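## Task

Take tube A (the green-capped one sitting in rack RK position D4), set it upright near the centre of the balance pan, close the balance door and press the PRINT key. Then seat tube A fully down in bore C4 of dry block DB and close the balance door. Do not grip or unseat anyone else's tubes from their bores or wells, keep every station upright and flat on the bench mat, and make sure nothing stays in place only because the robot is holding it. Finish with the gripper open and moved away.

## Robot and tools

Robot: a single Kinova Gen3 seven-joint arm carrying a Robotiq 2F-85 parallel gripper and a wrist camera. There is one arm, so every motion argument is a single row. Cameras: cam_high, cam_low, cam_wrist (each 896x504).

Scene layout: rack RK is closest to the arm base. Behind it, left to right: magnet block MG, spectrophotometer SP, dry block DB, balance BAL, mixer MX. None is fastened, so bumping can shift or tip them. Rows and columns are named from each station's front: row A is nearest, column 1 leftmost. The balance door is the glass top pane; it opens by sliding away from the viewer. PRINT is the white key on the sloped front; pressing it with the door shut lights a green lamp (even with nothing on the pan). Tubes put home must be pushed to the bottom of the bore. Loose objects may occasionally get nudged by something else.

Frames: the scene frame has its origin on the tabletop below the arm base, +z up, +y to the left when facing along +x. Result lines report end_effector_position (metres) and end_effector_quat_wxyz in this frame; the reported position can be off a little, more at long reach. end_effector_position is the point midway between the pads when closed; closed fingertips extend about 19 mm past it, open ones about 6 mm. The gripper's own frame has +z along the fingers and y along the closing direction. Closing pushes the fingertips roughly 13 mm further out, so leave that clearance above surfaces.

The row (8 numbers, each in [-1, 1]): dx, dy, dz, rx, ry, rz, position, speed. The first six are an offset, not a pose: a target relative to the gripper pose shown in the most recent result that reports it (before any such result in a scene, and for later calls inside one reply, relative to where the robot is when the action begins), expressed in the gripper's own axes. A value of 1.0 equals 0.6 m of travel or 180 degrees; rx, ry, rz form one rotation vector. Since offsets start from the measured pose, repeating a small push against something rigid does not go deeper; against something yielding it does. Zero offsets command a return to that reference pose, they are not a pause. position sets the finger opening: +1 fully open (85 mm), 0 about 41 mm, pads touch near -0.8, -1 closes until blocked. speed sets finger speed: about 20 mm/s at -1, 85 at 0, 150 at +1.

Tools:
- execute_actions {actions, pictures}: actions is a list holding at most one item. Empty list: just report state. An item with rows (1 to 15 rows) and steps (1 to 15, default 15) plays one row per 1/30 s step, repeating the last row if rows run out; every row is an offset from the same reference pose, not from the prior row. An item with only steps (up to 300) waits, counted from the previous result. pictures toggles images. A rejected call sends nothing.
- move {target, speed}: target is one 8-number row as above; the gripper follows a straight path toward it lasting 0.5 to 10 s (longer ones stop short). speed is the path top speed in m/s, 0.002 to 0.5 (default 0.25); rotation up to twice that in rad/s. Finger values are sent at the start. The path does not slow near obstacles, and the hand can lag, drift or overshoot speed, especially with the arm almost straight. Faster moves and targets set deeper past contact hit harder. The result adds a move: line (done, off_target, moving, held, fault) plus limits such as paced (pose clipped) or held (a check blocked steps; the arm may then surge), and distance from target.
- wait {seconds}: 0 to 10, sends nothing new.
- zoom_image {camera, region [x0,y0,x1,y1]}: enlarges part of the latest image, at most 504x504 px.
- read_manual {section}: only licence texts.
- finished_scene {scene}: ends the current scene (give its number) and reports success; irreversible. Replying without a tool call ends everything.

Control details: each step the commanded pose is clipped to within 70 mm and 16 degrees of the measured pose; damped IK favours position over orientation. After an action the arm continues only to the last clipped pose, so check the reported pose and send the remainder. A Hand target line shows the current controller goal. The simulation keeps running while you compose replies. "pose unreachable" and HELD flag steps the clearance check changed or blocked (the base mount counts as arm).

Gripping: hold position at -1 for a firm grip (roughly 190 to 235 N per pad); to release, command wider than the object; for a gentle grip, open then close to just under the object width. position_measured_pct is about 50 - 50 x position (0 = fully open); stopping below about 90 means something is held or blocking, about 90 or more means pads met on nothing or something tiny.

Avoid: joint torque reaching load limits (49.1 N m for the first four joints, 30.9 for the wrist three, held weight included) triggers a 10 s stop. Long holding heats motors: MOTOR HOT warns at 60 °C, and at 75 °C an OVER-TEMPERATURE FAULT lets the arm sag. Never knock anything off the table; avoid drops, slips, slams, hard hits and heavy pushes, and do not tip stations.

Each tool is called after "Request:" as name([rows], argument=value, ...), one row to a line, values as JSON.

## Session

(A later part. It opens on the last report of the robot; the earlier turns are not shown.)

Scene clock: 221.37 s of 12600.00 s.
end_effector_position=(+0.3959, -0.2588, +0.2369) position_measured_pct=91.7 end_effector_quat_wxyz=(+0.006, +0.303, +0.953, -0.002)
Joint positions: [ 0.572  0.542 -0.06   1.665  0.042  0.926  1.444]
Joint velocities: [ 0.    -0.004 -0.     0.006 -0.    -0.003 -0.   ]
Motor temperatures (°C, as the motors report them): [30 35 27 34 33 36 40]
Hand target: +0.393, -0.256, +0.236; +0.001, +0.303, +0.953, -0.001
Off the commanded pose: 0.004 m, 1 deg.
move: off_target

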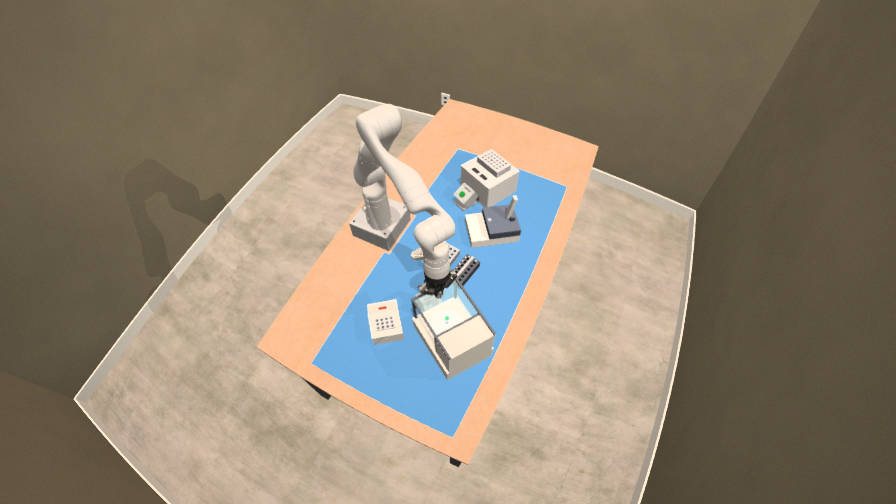

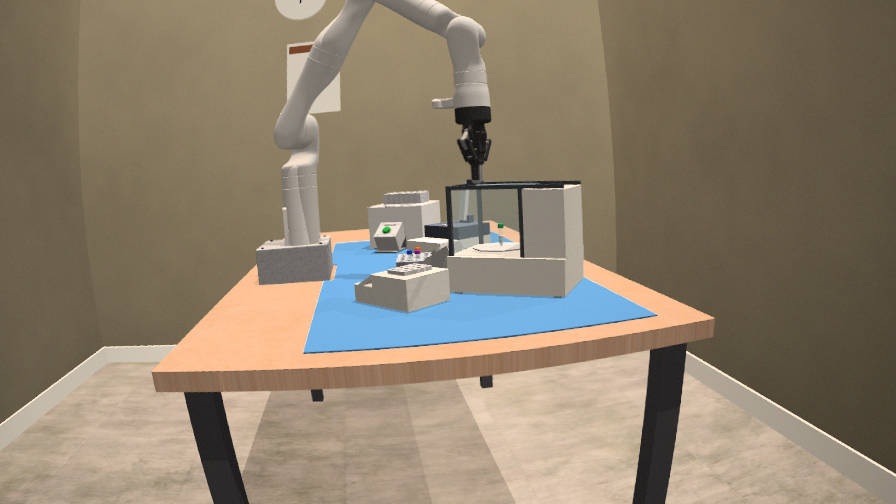

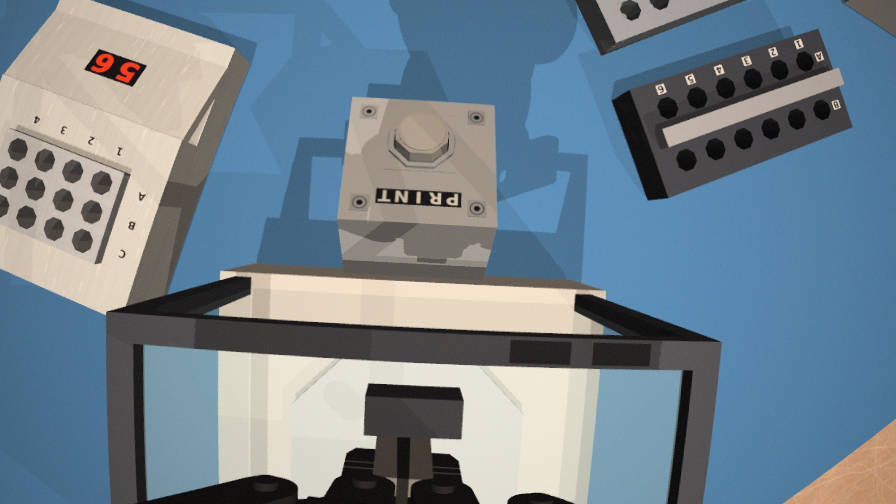

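Request:
move(target=[-0.01, 0, -0.05, 0, 0, 0, -1, 0.5], speed=0.08)

Request:
move(target=[0.15, 0.003, 0, 0, 0, 0, -1, 0.5], speed=0.12)

Request:
move(target=[0.02, 0, 0.1, 0, 0, 0, -1, 0.5], speed=0.1)

Scene clock: 235.83 s of 12600.00 s.
end_effector_position=(+0.4005, -0.2619, +0.2668) position_measured_pct=91.7 end_effector_quat_wxyz=(+0.006, +0.303, +0.953, -0.002)
Joint positions: [ 0.572  0.513 -0.06   1.602  0.037  1.017  1.449]
Joint velocities: [ 0.    -0.001  0.001 -0.002 -0.001  0.004 -0.   ]
Motor temperatures (°C, as the motors report them): [30 35 27 34 33 36 40]
Hand target: +0.401, -0.262, +0.267; +0.006, +0.303, +0.953, -0.002
Off the commanded pose: 0.000 m, 0 deg.
move: done

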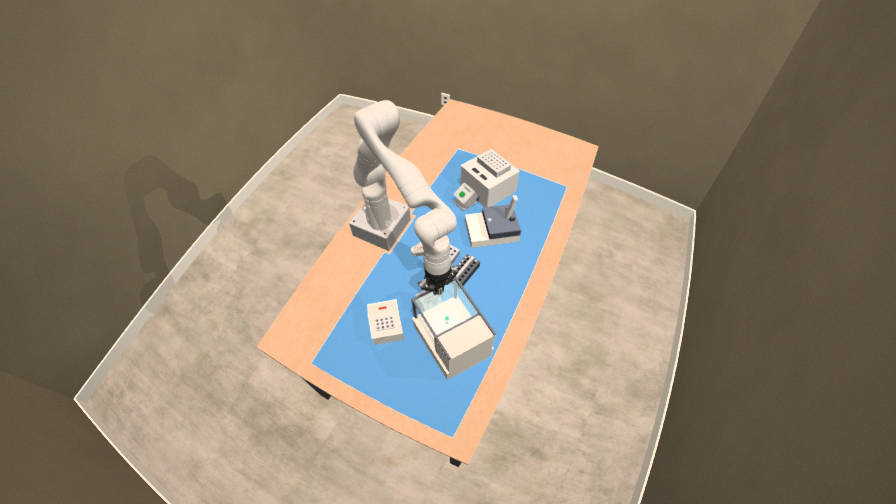

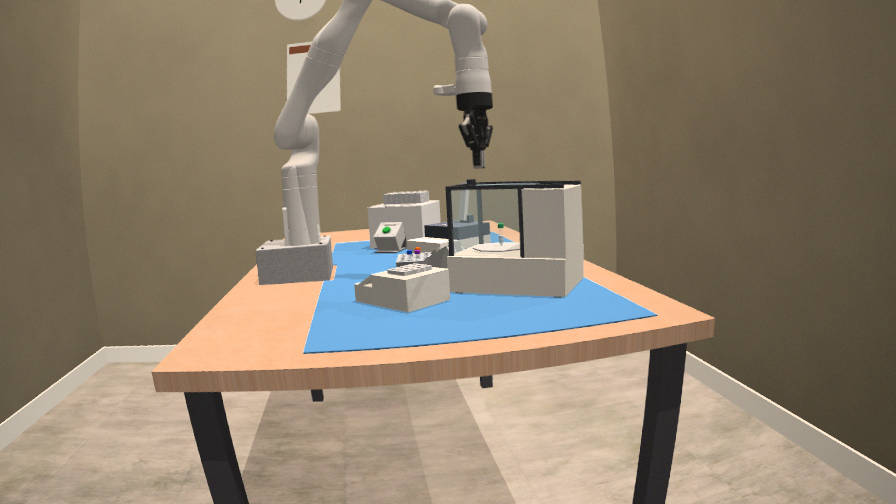

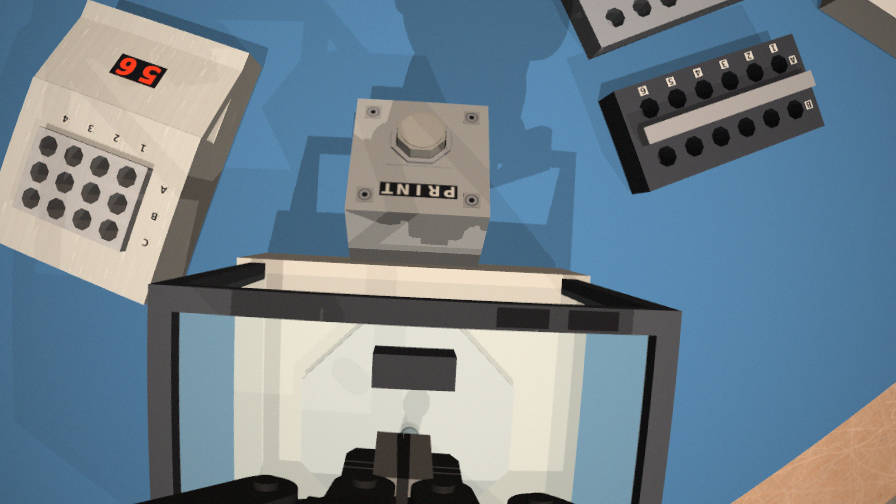

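Scene clock: 237.00 s of 12600.00 s.
end_effector_position=(+0.3278, -0.2088, +0.2650) position_measured_pct=91.7 end_effector_quat_wxyz=(+0.006, +0.303, +0.953, -0.002)
Joint positions: [ 0.564  0.337 -0.073  1.902  0.034  0.894  1.423]
Joint velocities: [-0.    -0.008 -0.001  0.004  0.003 -0.002 -0.   ]
Motor temperatures (°C, as the motors report them): [30 35 27 34 33 36 40]
Hand target: +0.328, -0.209, +0.265; +0.006, +0.303, +0.953, -0.002
Off the commanded pose: 0.001 m, 0 deg.
move: done

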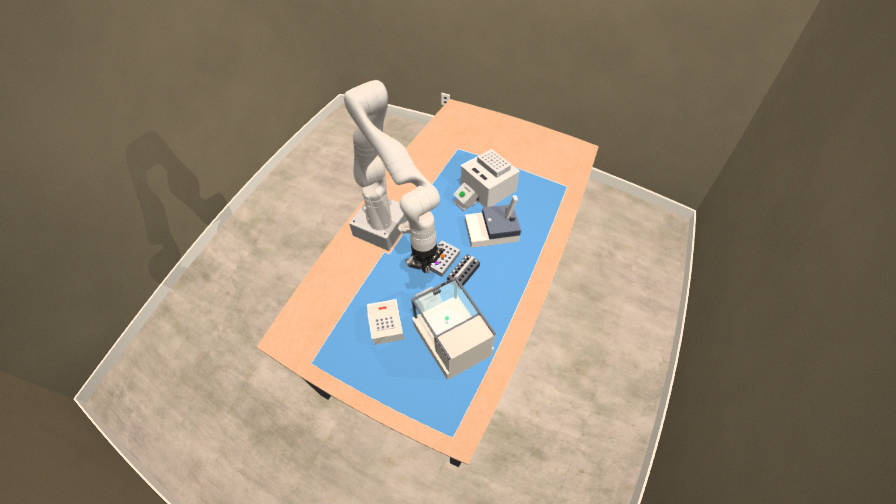

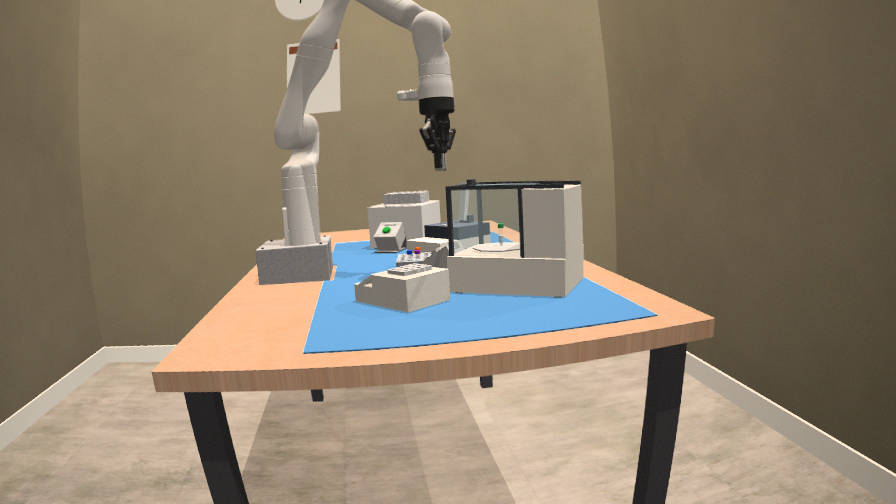

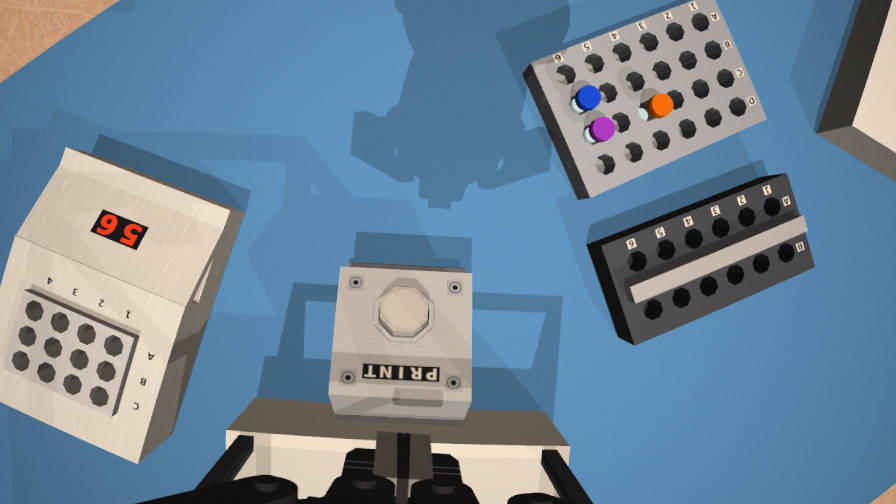

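Scene clock: 238.03 s of 12600.00 s.
end_effector_position=(+0.3186, -0.2025, +0.2051) position_measured_pct=91.7 end_effector_quat_wxyz=(+0.006, +0.303, +0.953, -0.002)
Joint positions: [ 0.558  0.424 -0.07   2.022  0.05   0.688  1.404]
Joint velocities: [-0.001  0.004 -0.001  0.003  0.001 -0.004 -0.001]
Motor temperatures (°C, as the motors report them): [30 35 27 34 33 36 40]
Hand target: +0.319, -0.202, +0.205; +0.006, +0.303, +0.953, -0.002
Off the commanded pose: 0.000 m, 0 deg.
move: done

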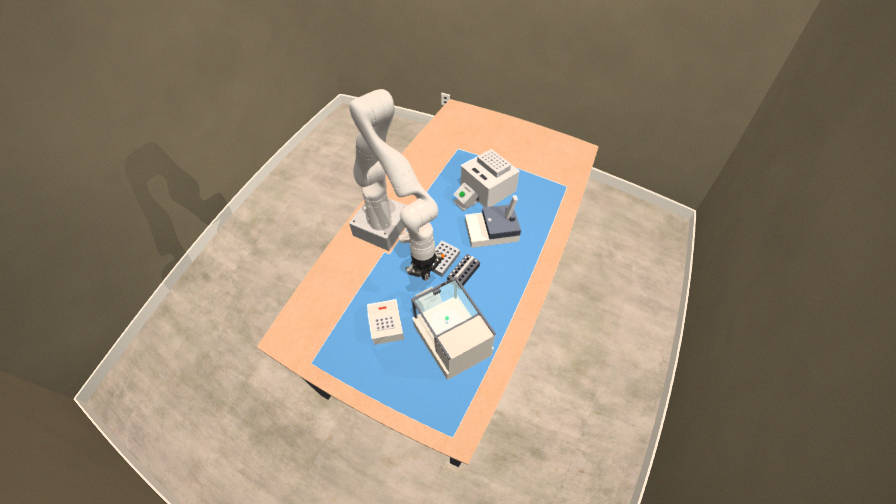

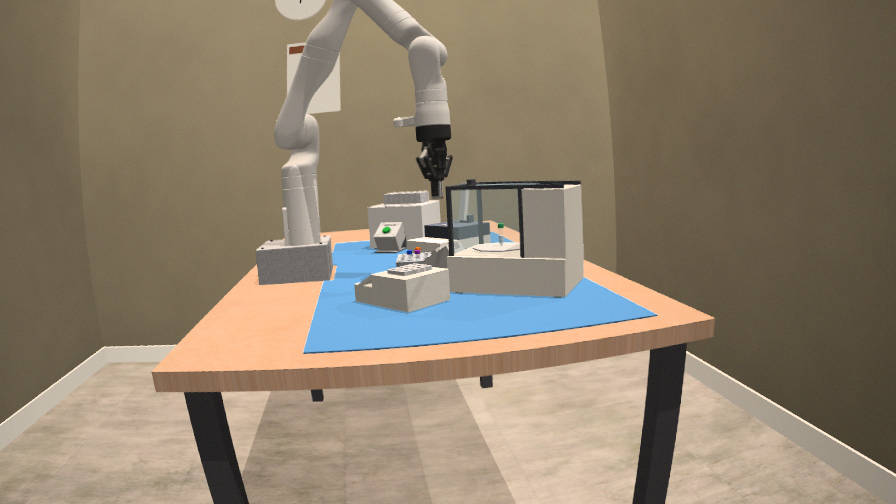

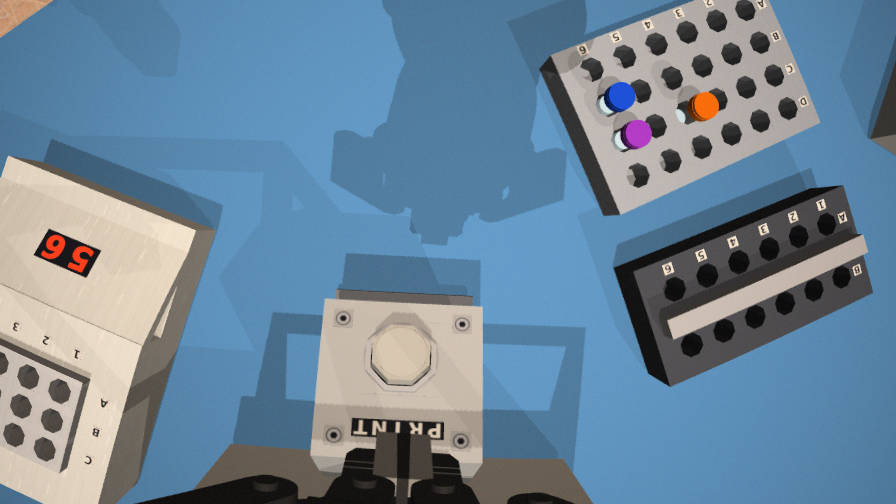

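Request:
move(target=[0.035, 0, 0.14, 0, 0, 0, -1, 0.5], speed=0.1)

Scene clock: 247.00 s of 12600.00 s.
end_effector_position=(+0.3025, -0.1915, +0.1212) position_measured_pct=91.7 end_effector_quat_wxyz=(+0.006, +0.303, +0.953, -0.002)
Joint positions: [ 0.535  0.592 -0.048  2.159  0.081  0.382  1.368]
Joint velocities: [-0.002  0.006  0.001  0.001 -0.    -0.003 -0.002]
Motor temperatures (°C, as the motors report them): [30 34 27 34 33 36 40]
Hand target: +0.302, -0.191, +0.121; +0.006, +0.303, +0.953, -0.002
Off the commanded pose: 0.001 m, 0 deg.
move: done

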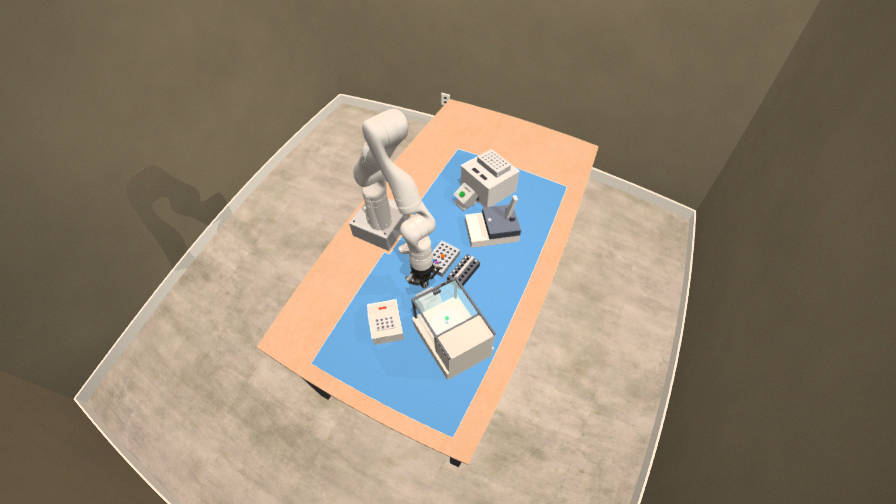

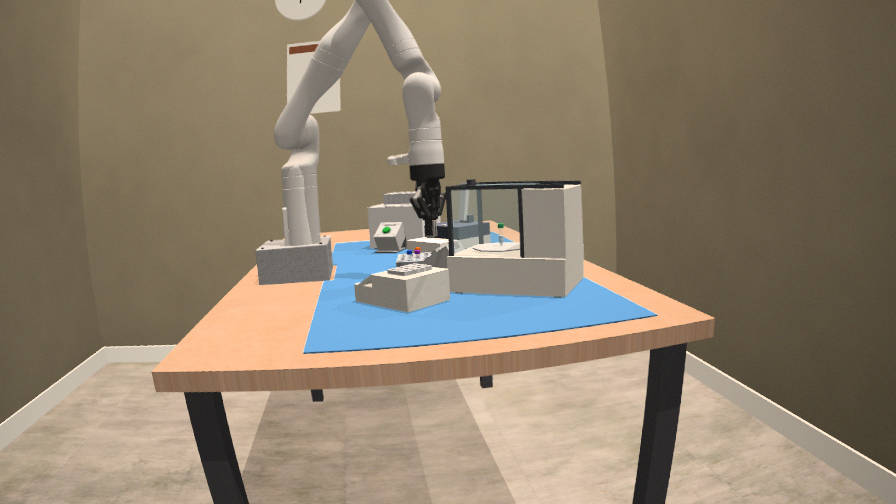

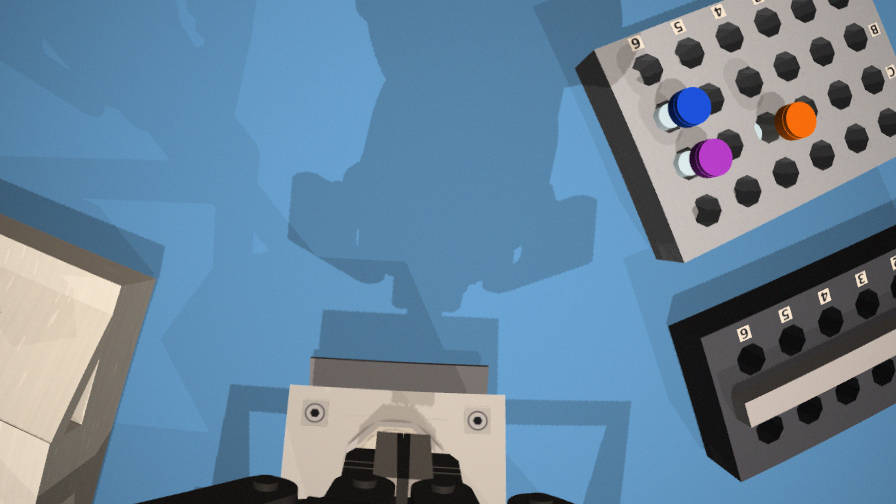

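Request:
move(target=[0.005, 0, 0.035, 0, 0, 0, -1, 0.5], speed=0.03)

Scene clock: 252.30 s of 12600.00 s.
end_effector_position=(+0.3004, -0.1900, +0.1005) position_measured_pct=91.7 end_effector_quat_wxyz=(+0.006, +0.303, +0.953, -0.002)
Joint positions: [ 0.527  0.645 -0.039  2.178  0.087  0.31   1.361]
Joint velocities: [-0.001  0.005 -0.001  0.001 -0.001 -0.005 -0.001]
Motor temperatures (°C, as the motors report them): [30 34 27 34 33 36 40]
Hand target: +0.300, -0.190, +0.100; +0.006, +0.303, +0.953, -0.002
Off the commanded pose: 0.000 m, 0 deg.
move: done

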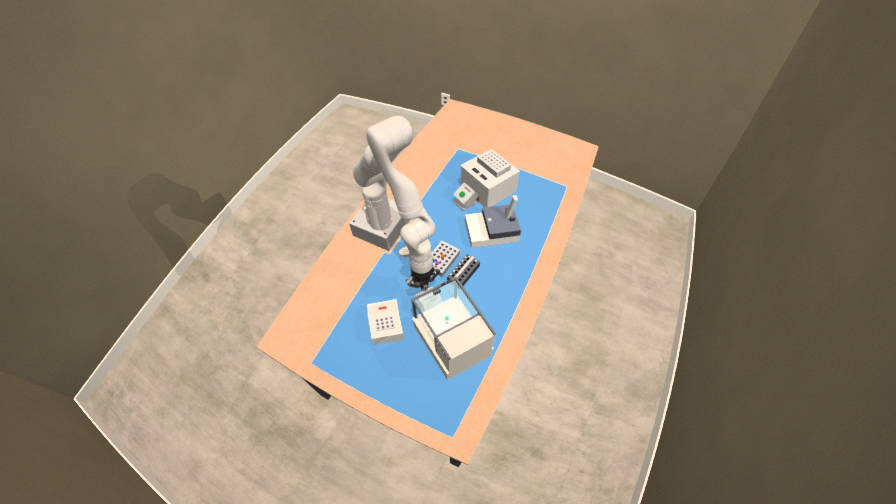

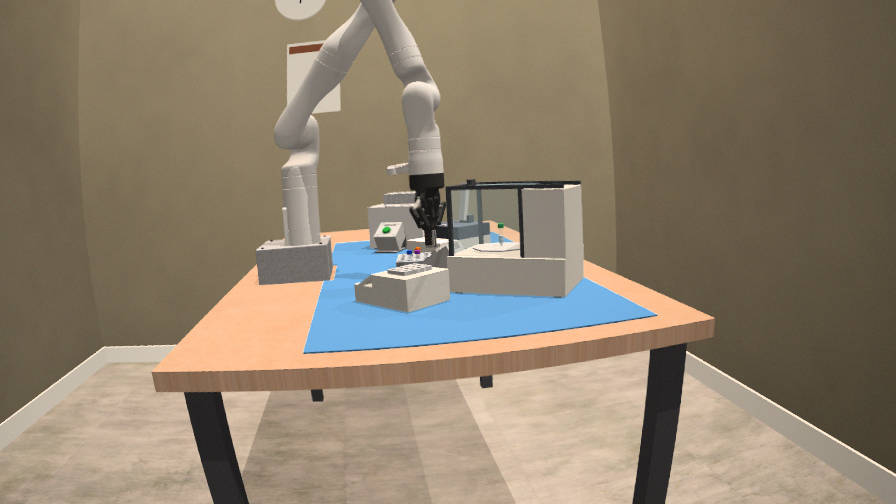

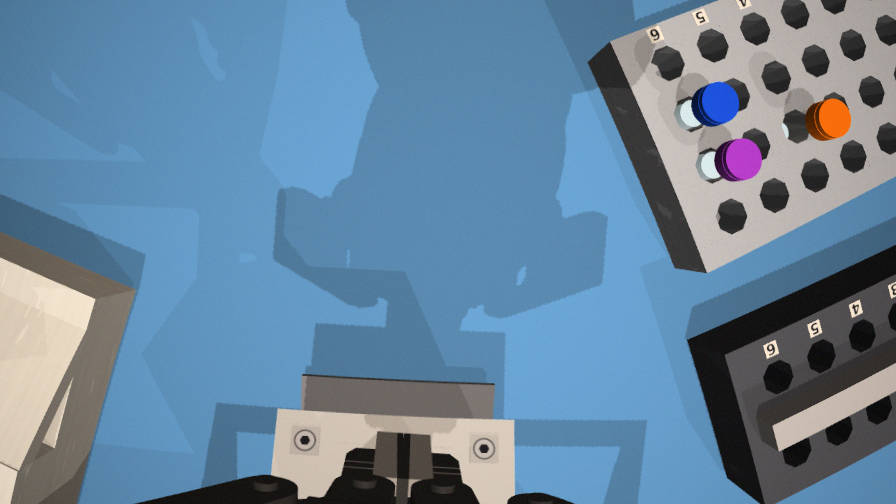

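Request:
move(target=[0, 0, 0.015, 0, 0, 0, -1, 0.5], speed=0.015)

Scene clock: 255.07 s of 12600.00 s.
end_effector_position=(+0.3007, -0.1903, +0.0921) position_measured_pct=91.7 end_effector_quat_wxyz=(+0.007, +0.303, +0.953, -0.003)
Joint positions: [ 0.524  0.668 -0.035  2.18   0.09   0.283  1.359]
Joint velocities: [-0.001  0.003  0.002 -0.001 -0.001 -0.004 -0.   ]
Motor temperatures (°C, as the motors report them): [30 34 27 34 33 36 40]
Hand target: +0.301, -0.190, +0.091; +0.006, +0.303, +0.953, -0.002
Off the commanded pose: 0.001 m, 0 deg.
move: done

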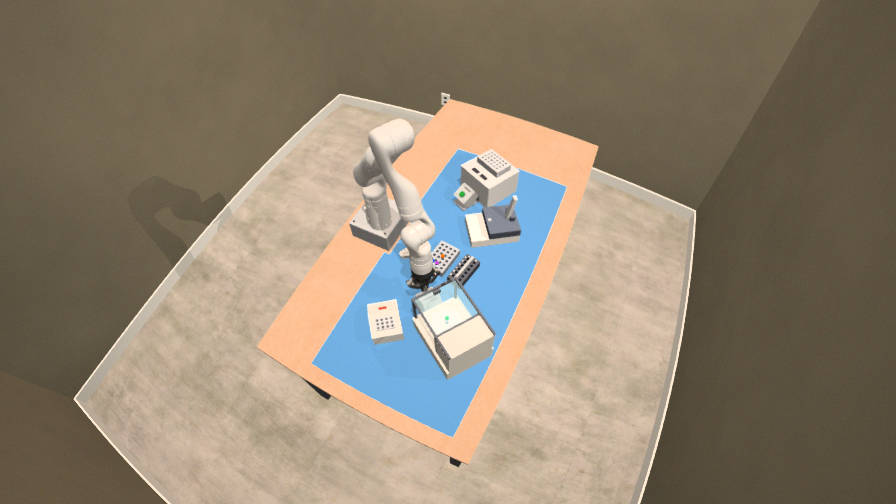

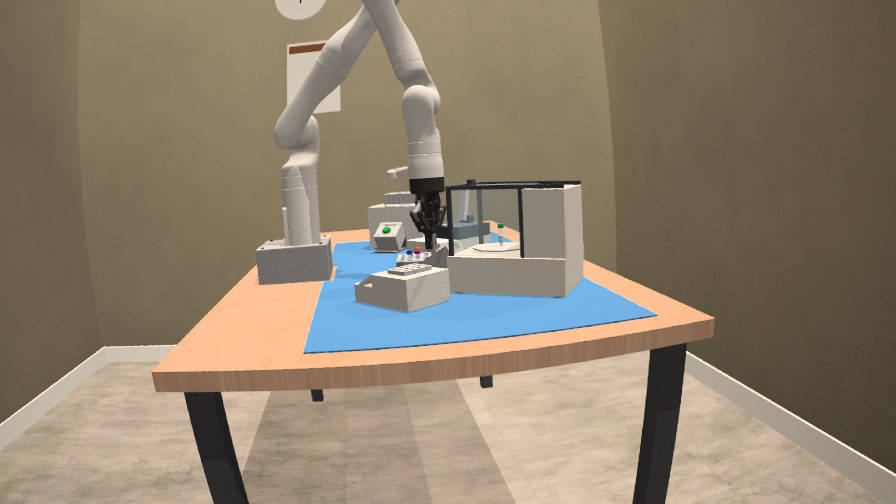

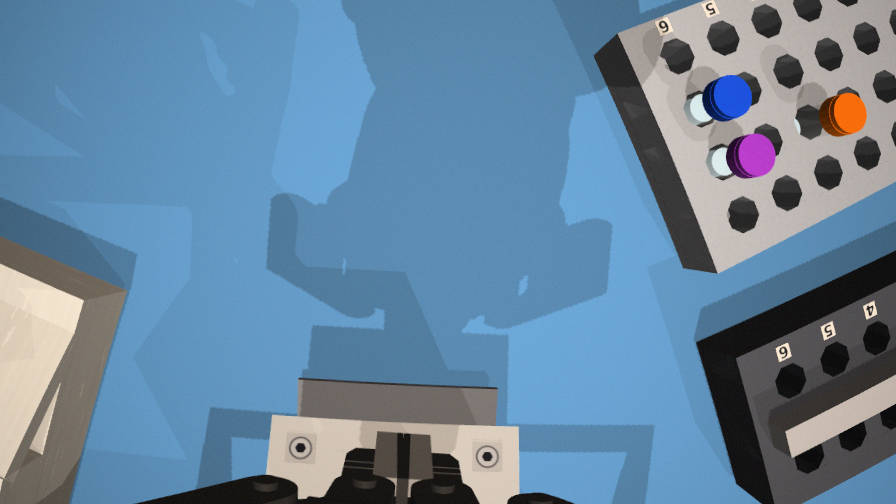

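Request:
move(target=[0, 0, 0.008, 0, 0, 0, -1, 0.5], speed=0.01)

Request:
zoom_image(camera="cam_high", region=[390, 250, 510, 350])

Scene clock: 259.97 s of 12600.00 s.
end_effector_position=(+0.3011, -0.1905, +0.0882) position_measured_pct=91.7 end_effector_quat_wxyz=(+0.008, +0.303, +0.953, -0.003)
Joint positions: [ 0.523  0.679 -0.033  2.181  0.091  0.27   1.358]
Joint velocities: [-0.     0.002  0.    -0.001  0.001 -0.003 -0.001]
Motor temperatures (°C, as the motors report them): [30 34 27 34 33 36 40]
Hand target: +0.301, -0.190, +0.087; +0.007, +0.303, +0.953, -0.003
Off the commanded pose: 0.001 m, 0 deg.
move: done

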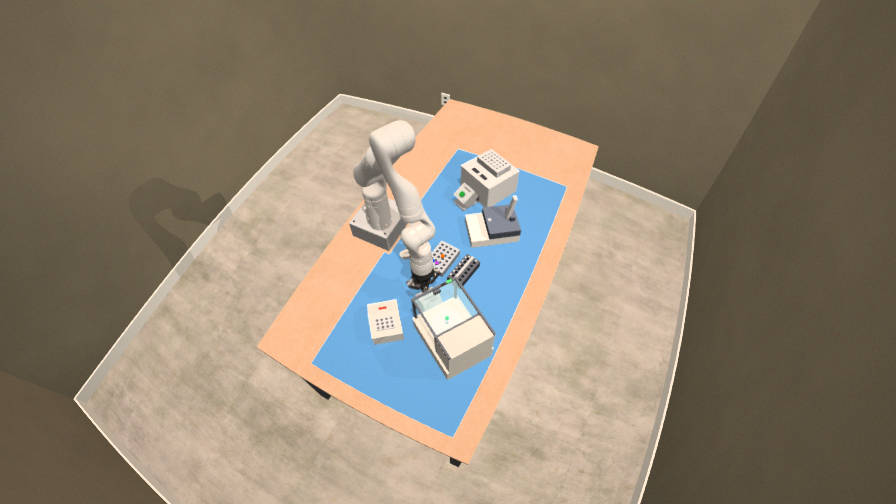

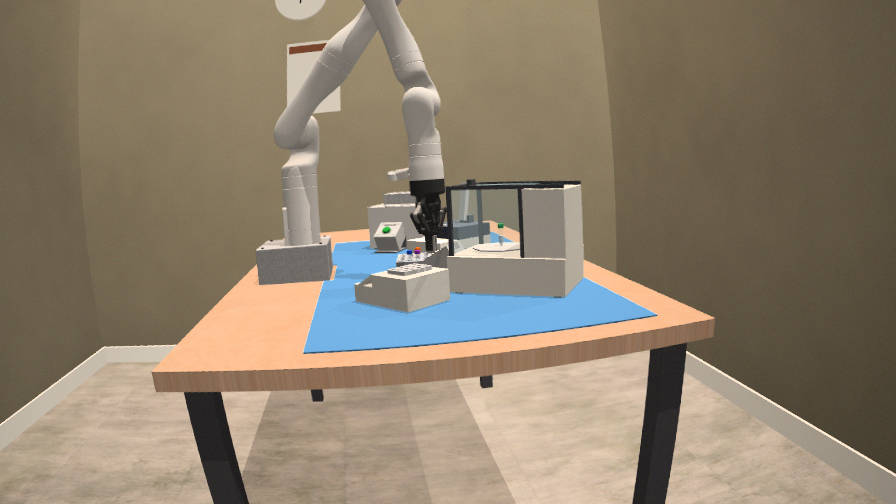

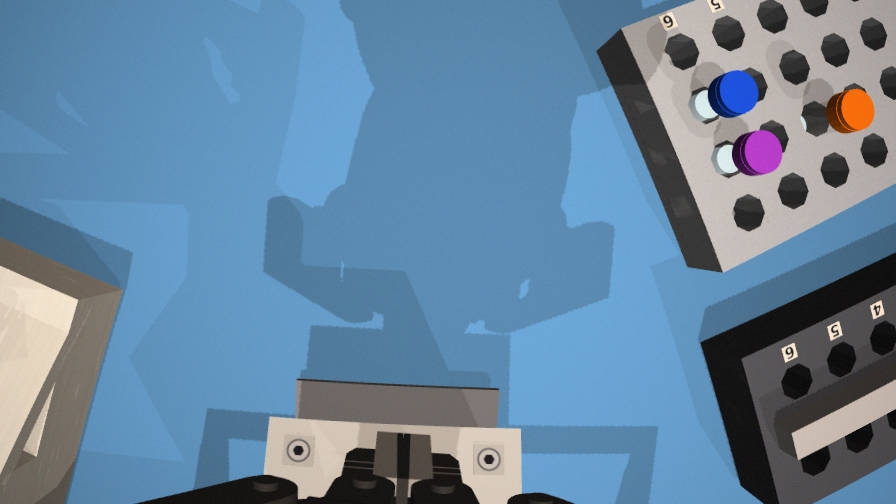

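Region (390, 250, 510, 350) of cam_high's 896x504 image, scaled by 4.200, with more detail than that image has.

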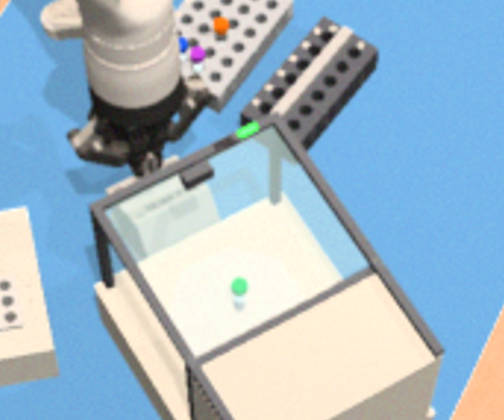

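Request:
move(target=[0, 0, -0.295, -0.005, 0, 0, -1, 0.5], speed=0.15)

Request:
move(target=[-0.136, 0.003, 0, 0, 0, 0, -1, 0.5], speed=0.12)

Scene clock: 266.80 s of 12600.00 s.
end_effector_position=(+0.2985, -0.1883, +0.2646) position_measured_pct=91.7 end_effector_quat_wxyz=(+0.010, +0.303, +0.953, +0.005)
Joint positions: [ 0.583  0.265 -0.089  2.013  0.014  0.85   1.437]
Joint velocities: [ 0.001 -0.005  0.     0.     0.     0.003  0.   ]
Motor temperatures (°C, as the motors report them): [30 34 27 34 33 36 40]
Hand target: +0.299, -0.188, +0.265; +0.010, +0.303, +0.953, +0.005
Off the commanded pose: 0.001 m, 0 deg.
move: done

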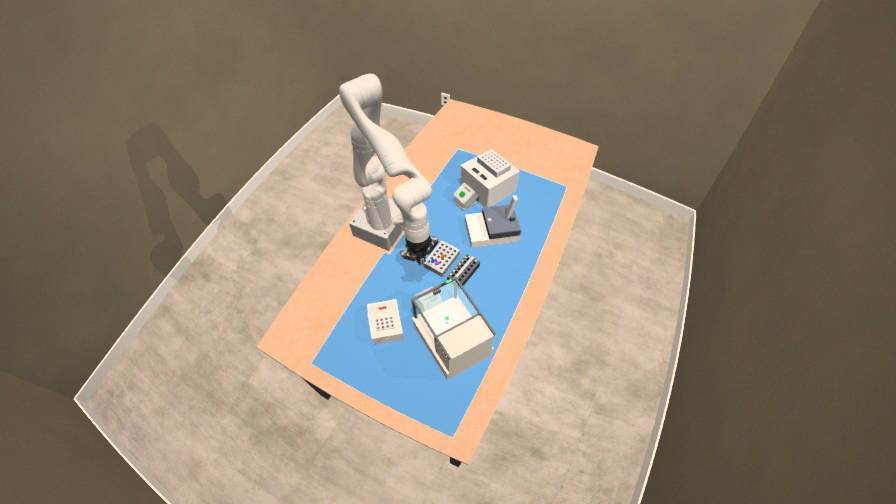

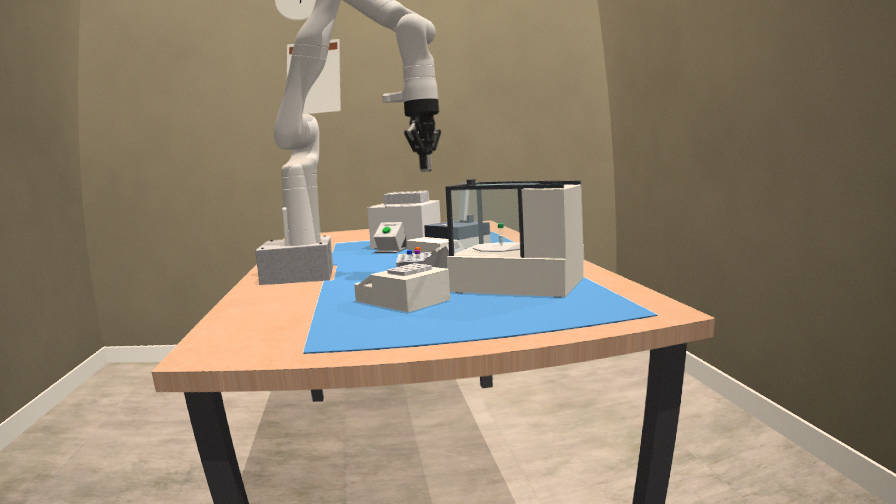

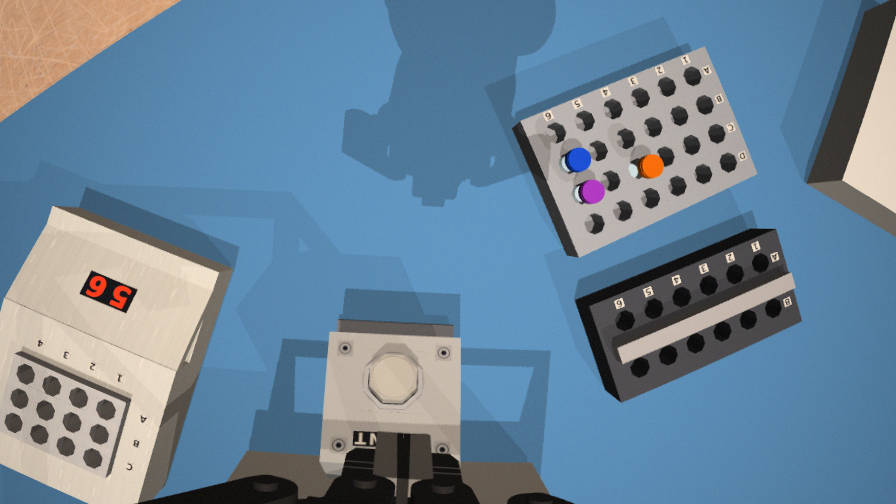

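Scene clock: 267.90 s of 12600.00 s.
end_effector_position=(+0.3663, -0.2337, +0.2665) position_measured_pct=91.7 end_effector_quat_wxyz=(+0.010, +0.303, +0.953, +0.005)
Joint positions: [ 0.582  0.423 -0.076  1.758  0.022  0.946  1.448]
Joint velocities: [-0.     0.008 -0.001 -0.005  0.     0.003 -0.   ]
Motor temperatures (°C, as the motors report them): [30 34 27 34 33 36 40]
Hand target: +0.366, -0.234, +0.266; +0.010, +0.303, +0.953, +0.005
Off the commanded pose: 0.001 m, 0 deg.
move: done

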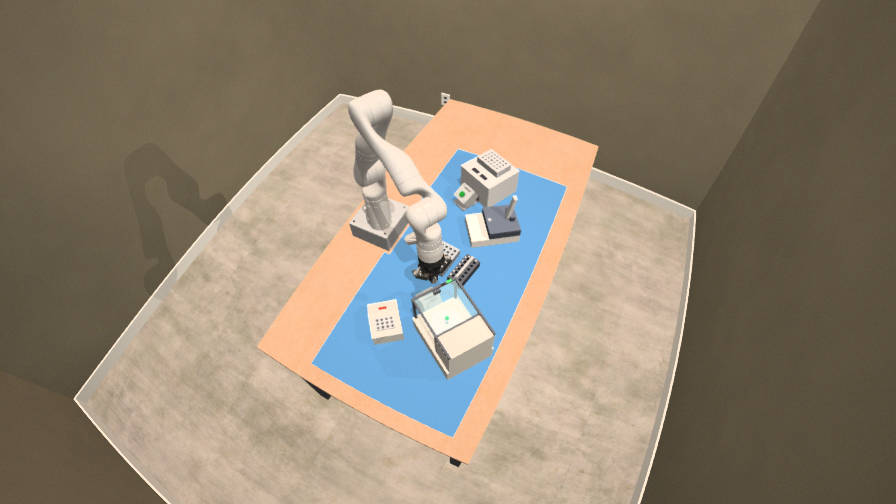

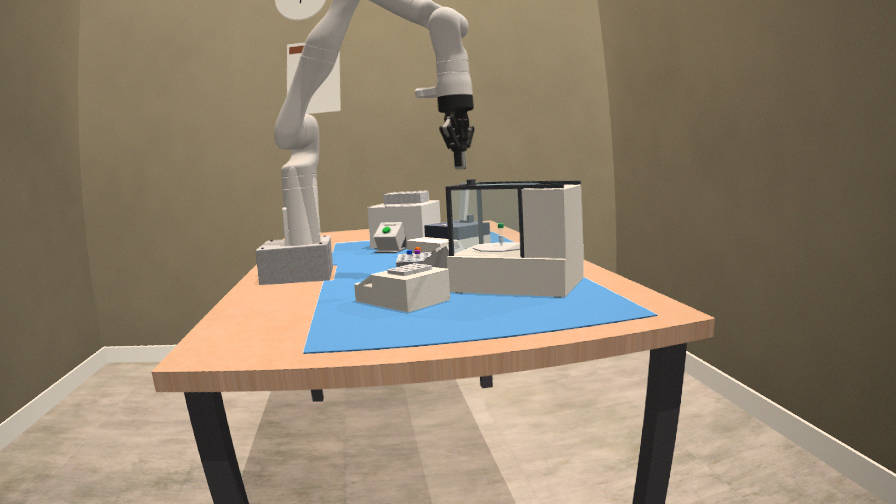

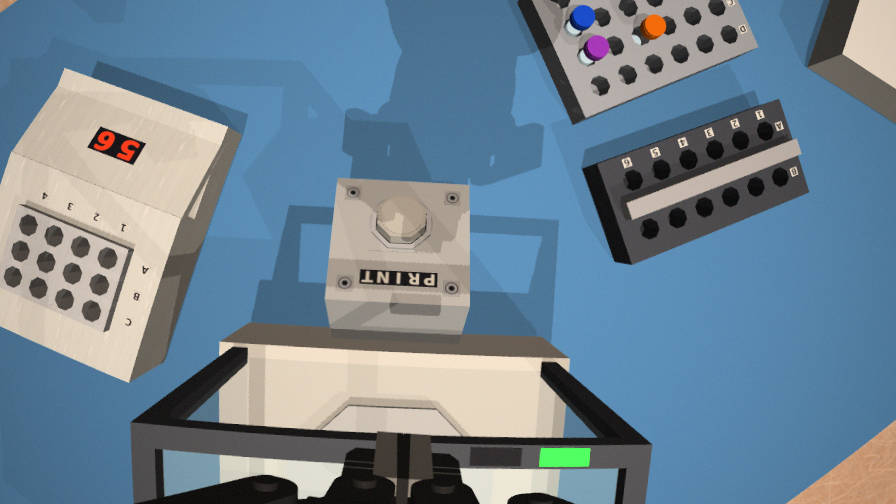

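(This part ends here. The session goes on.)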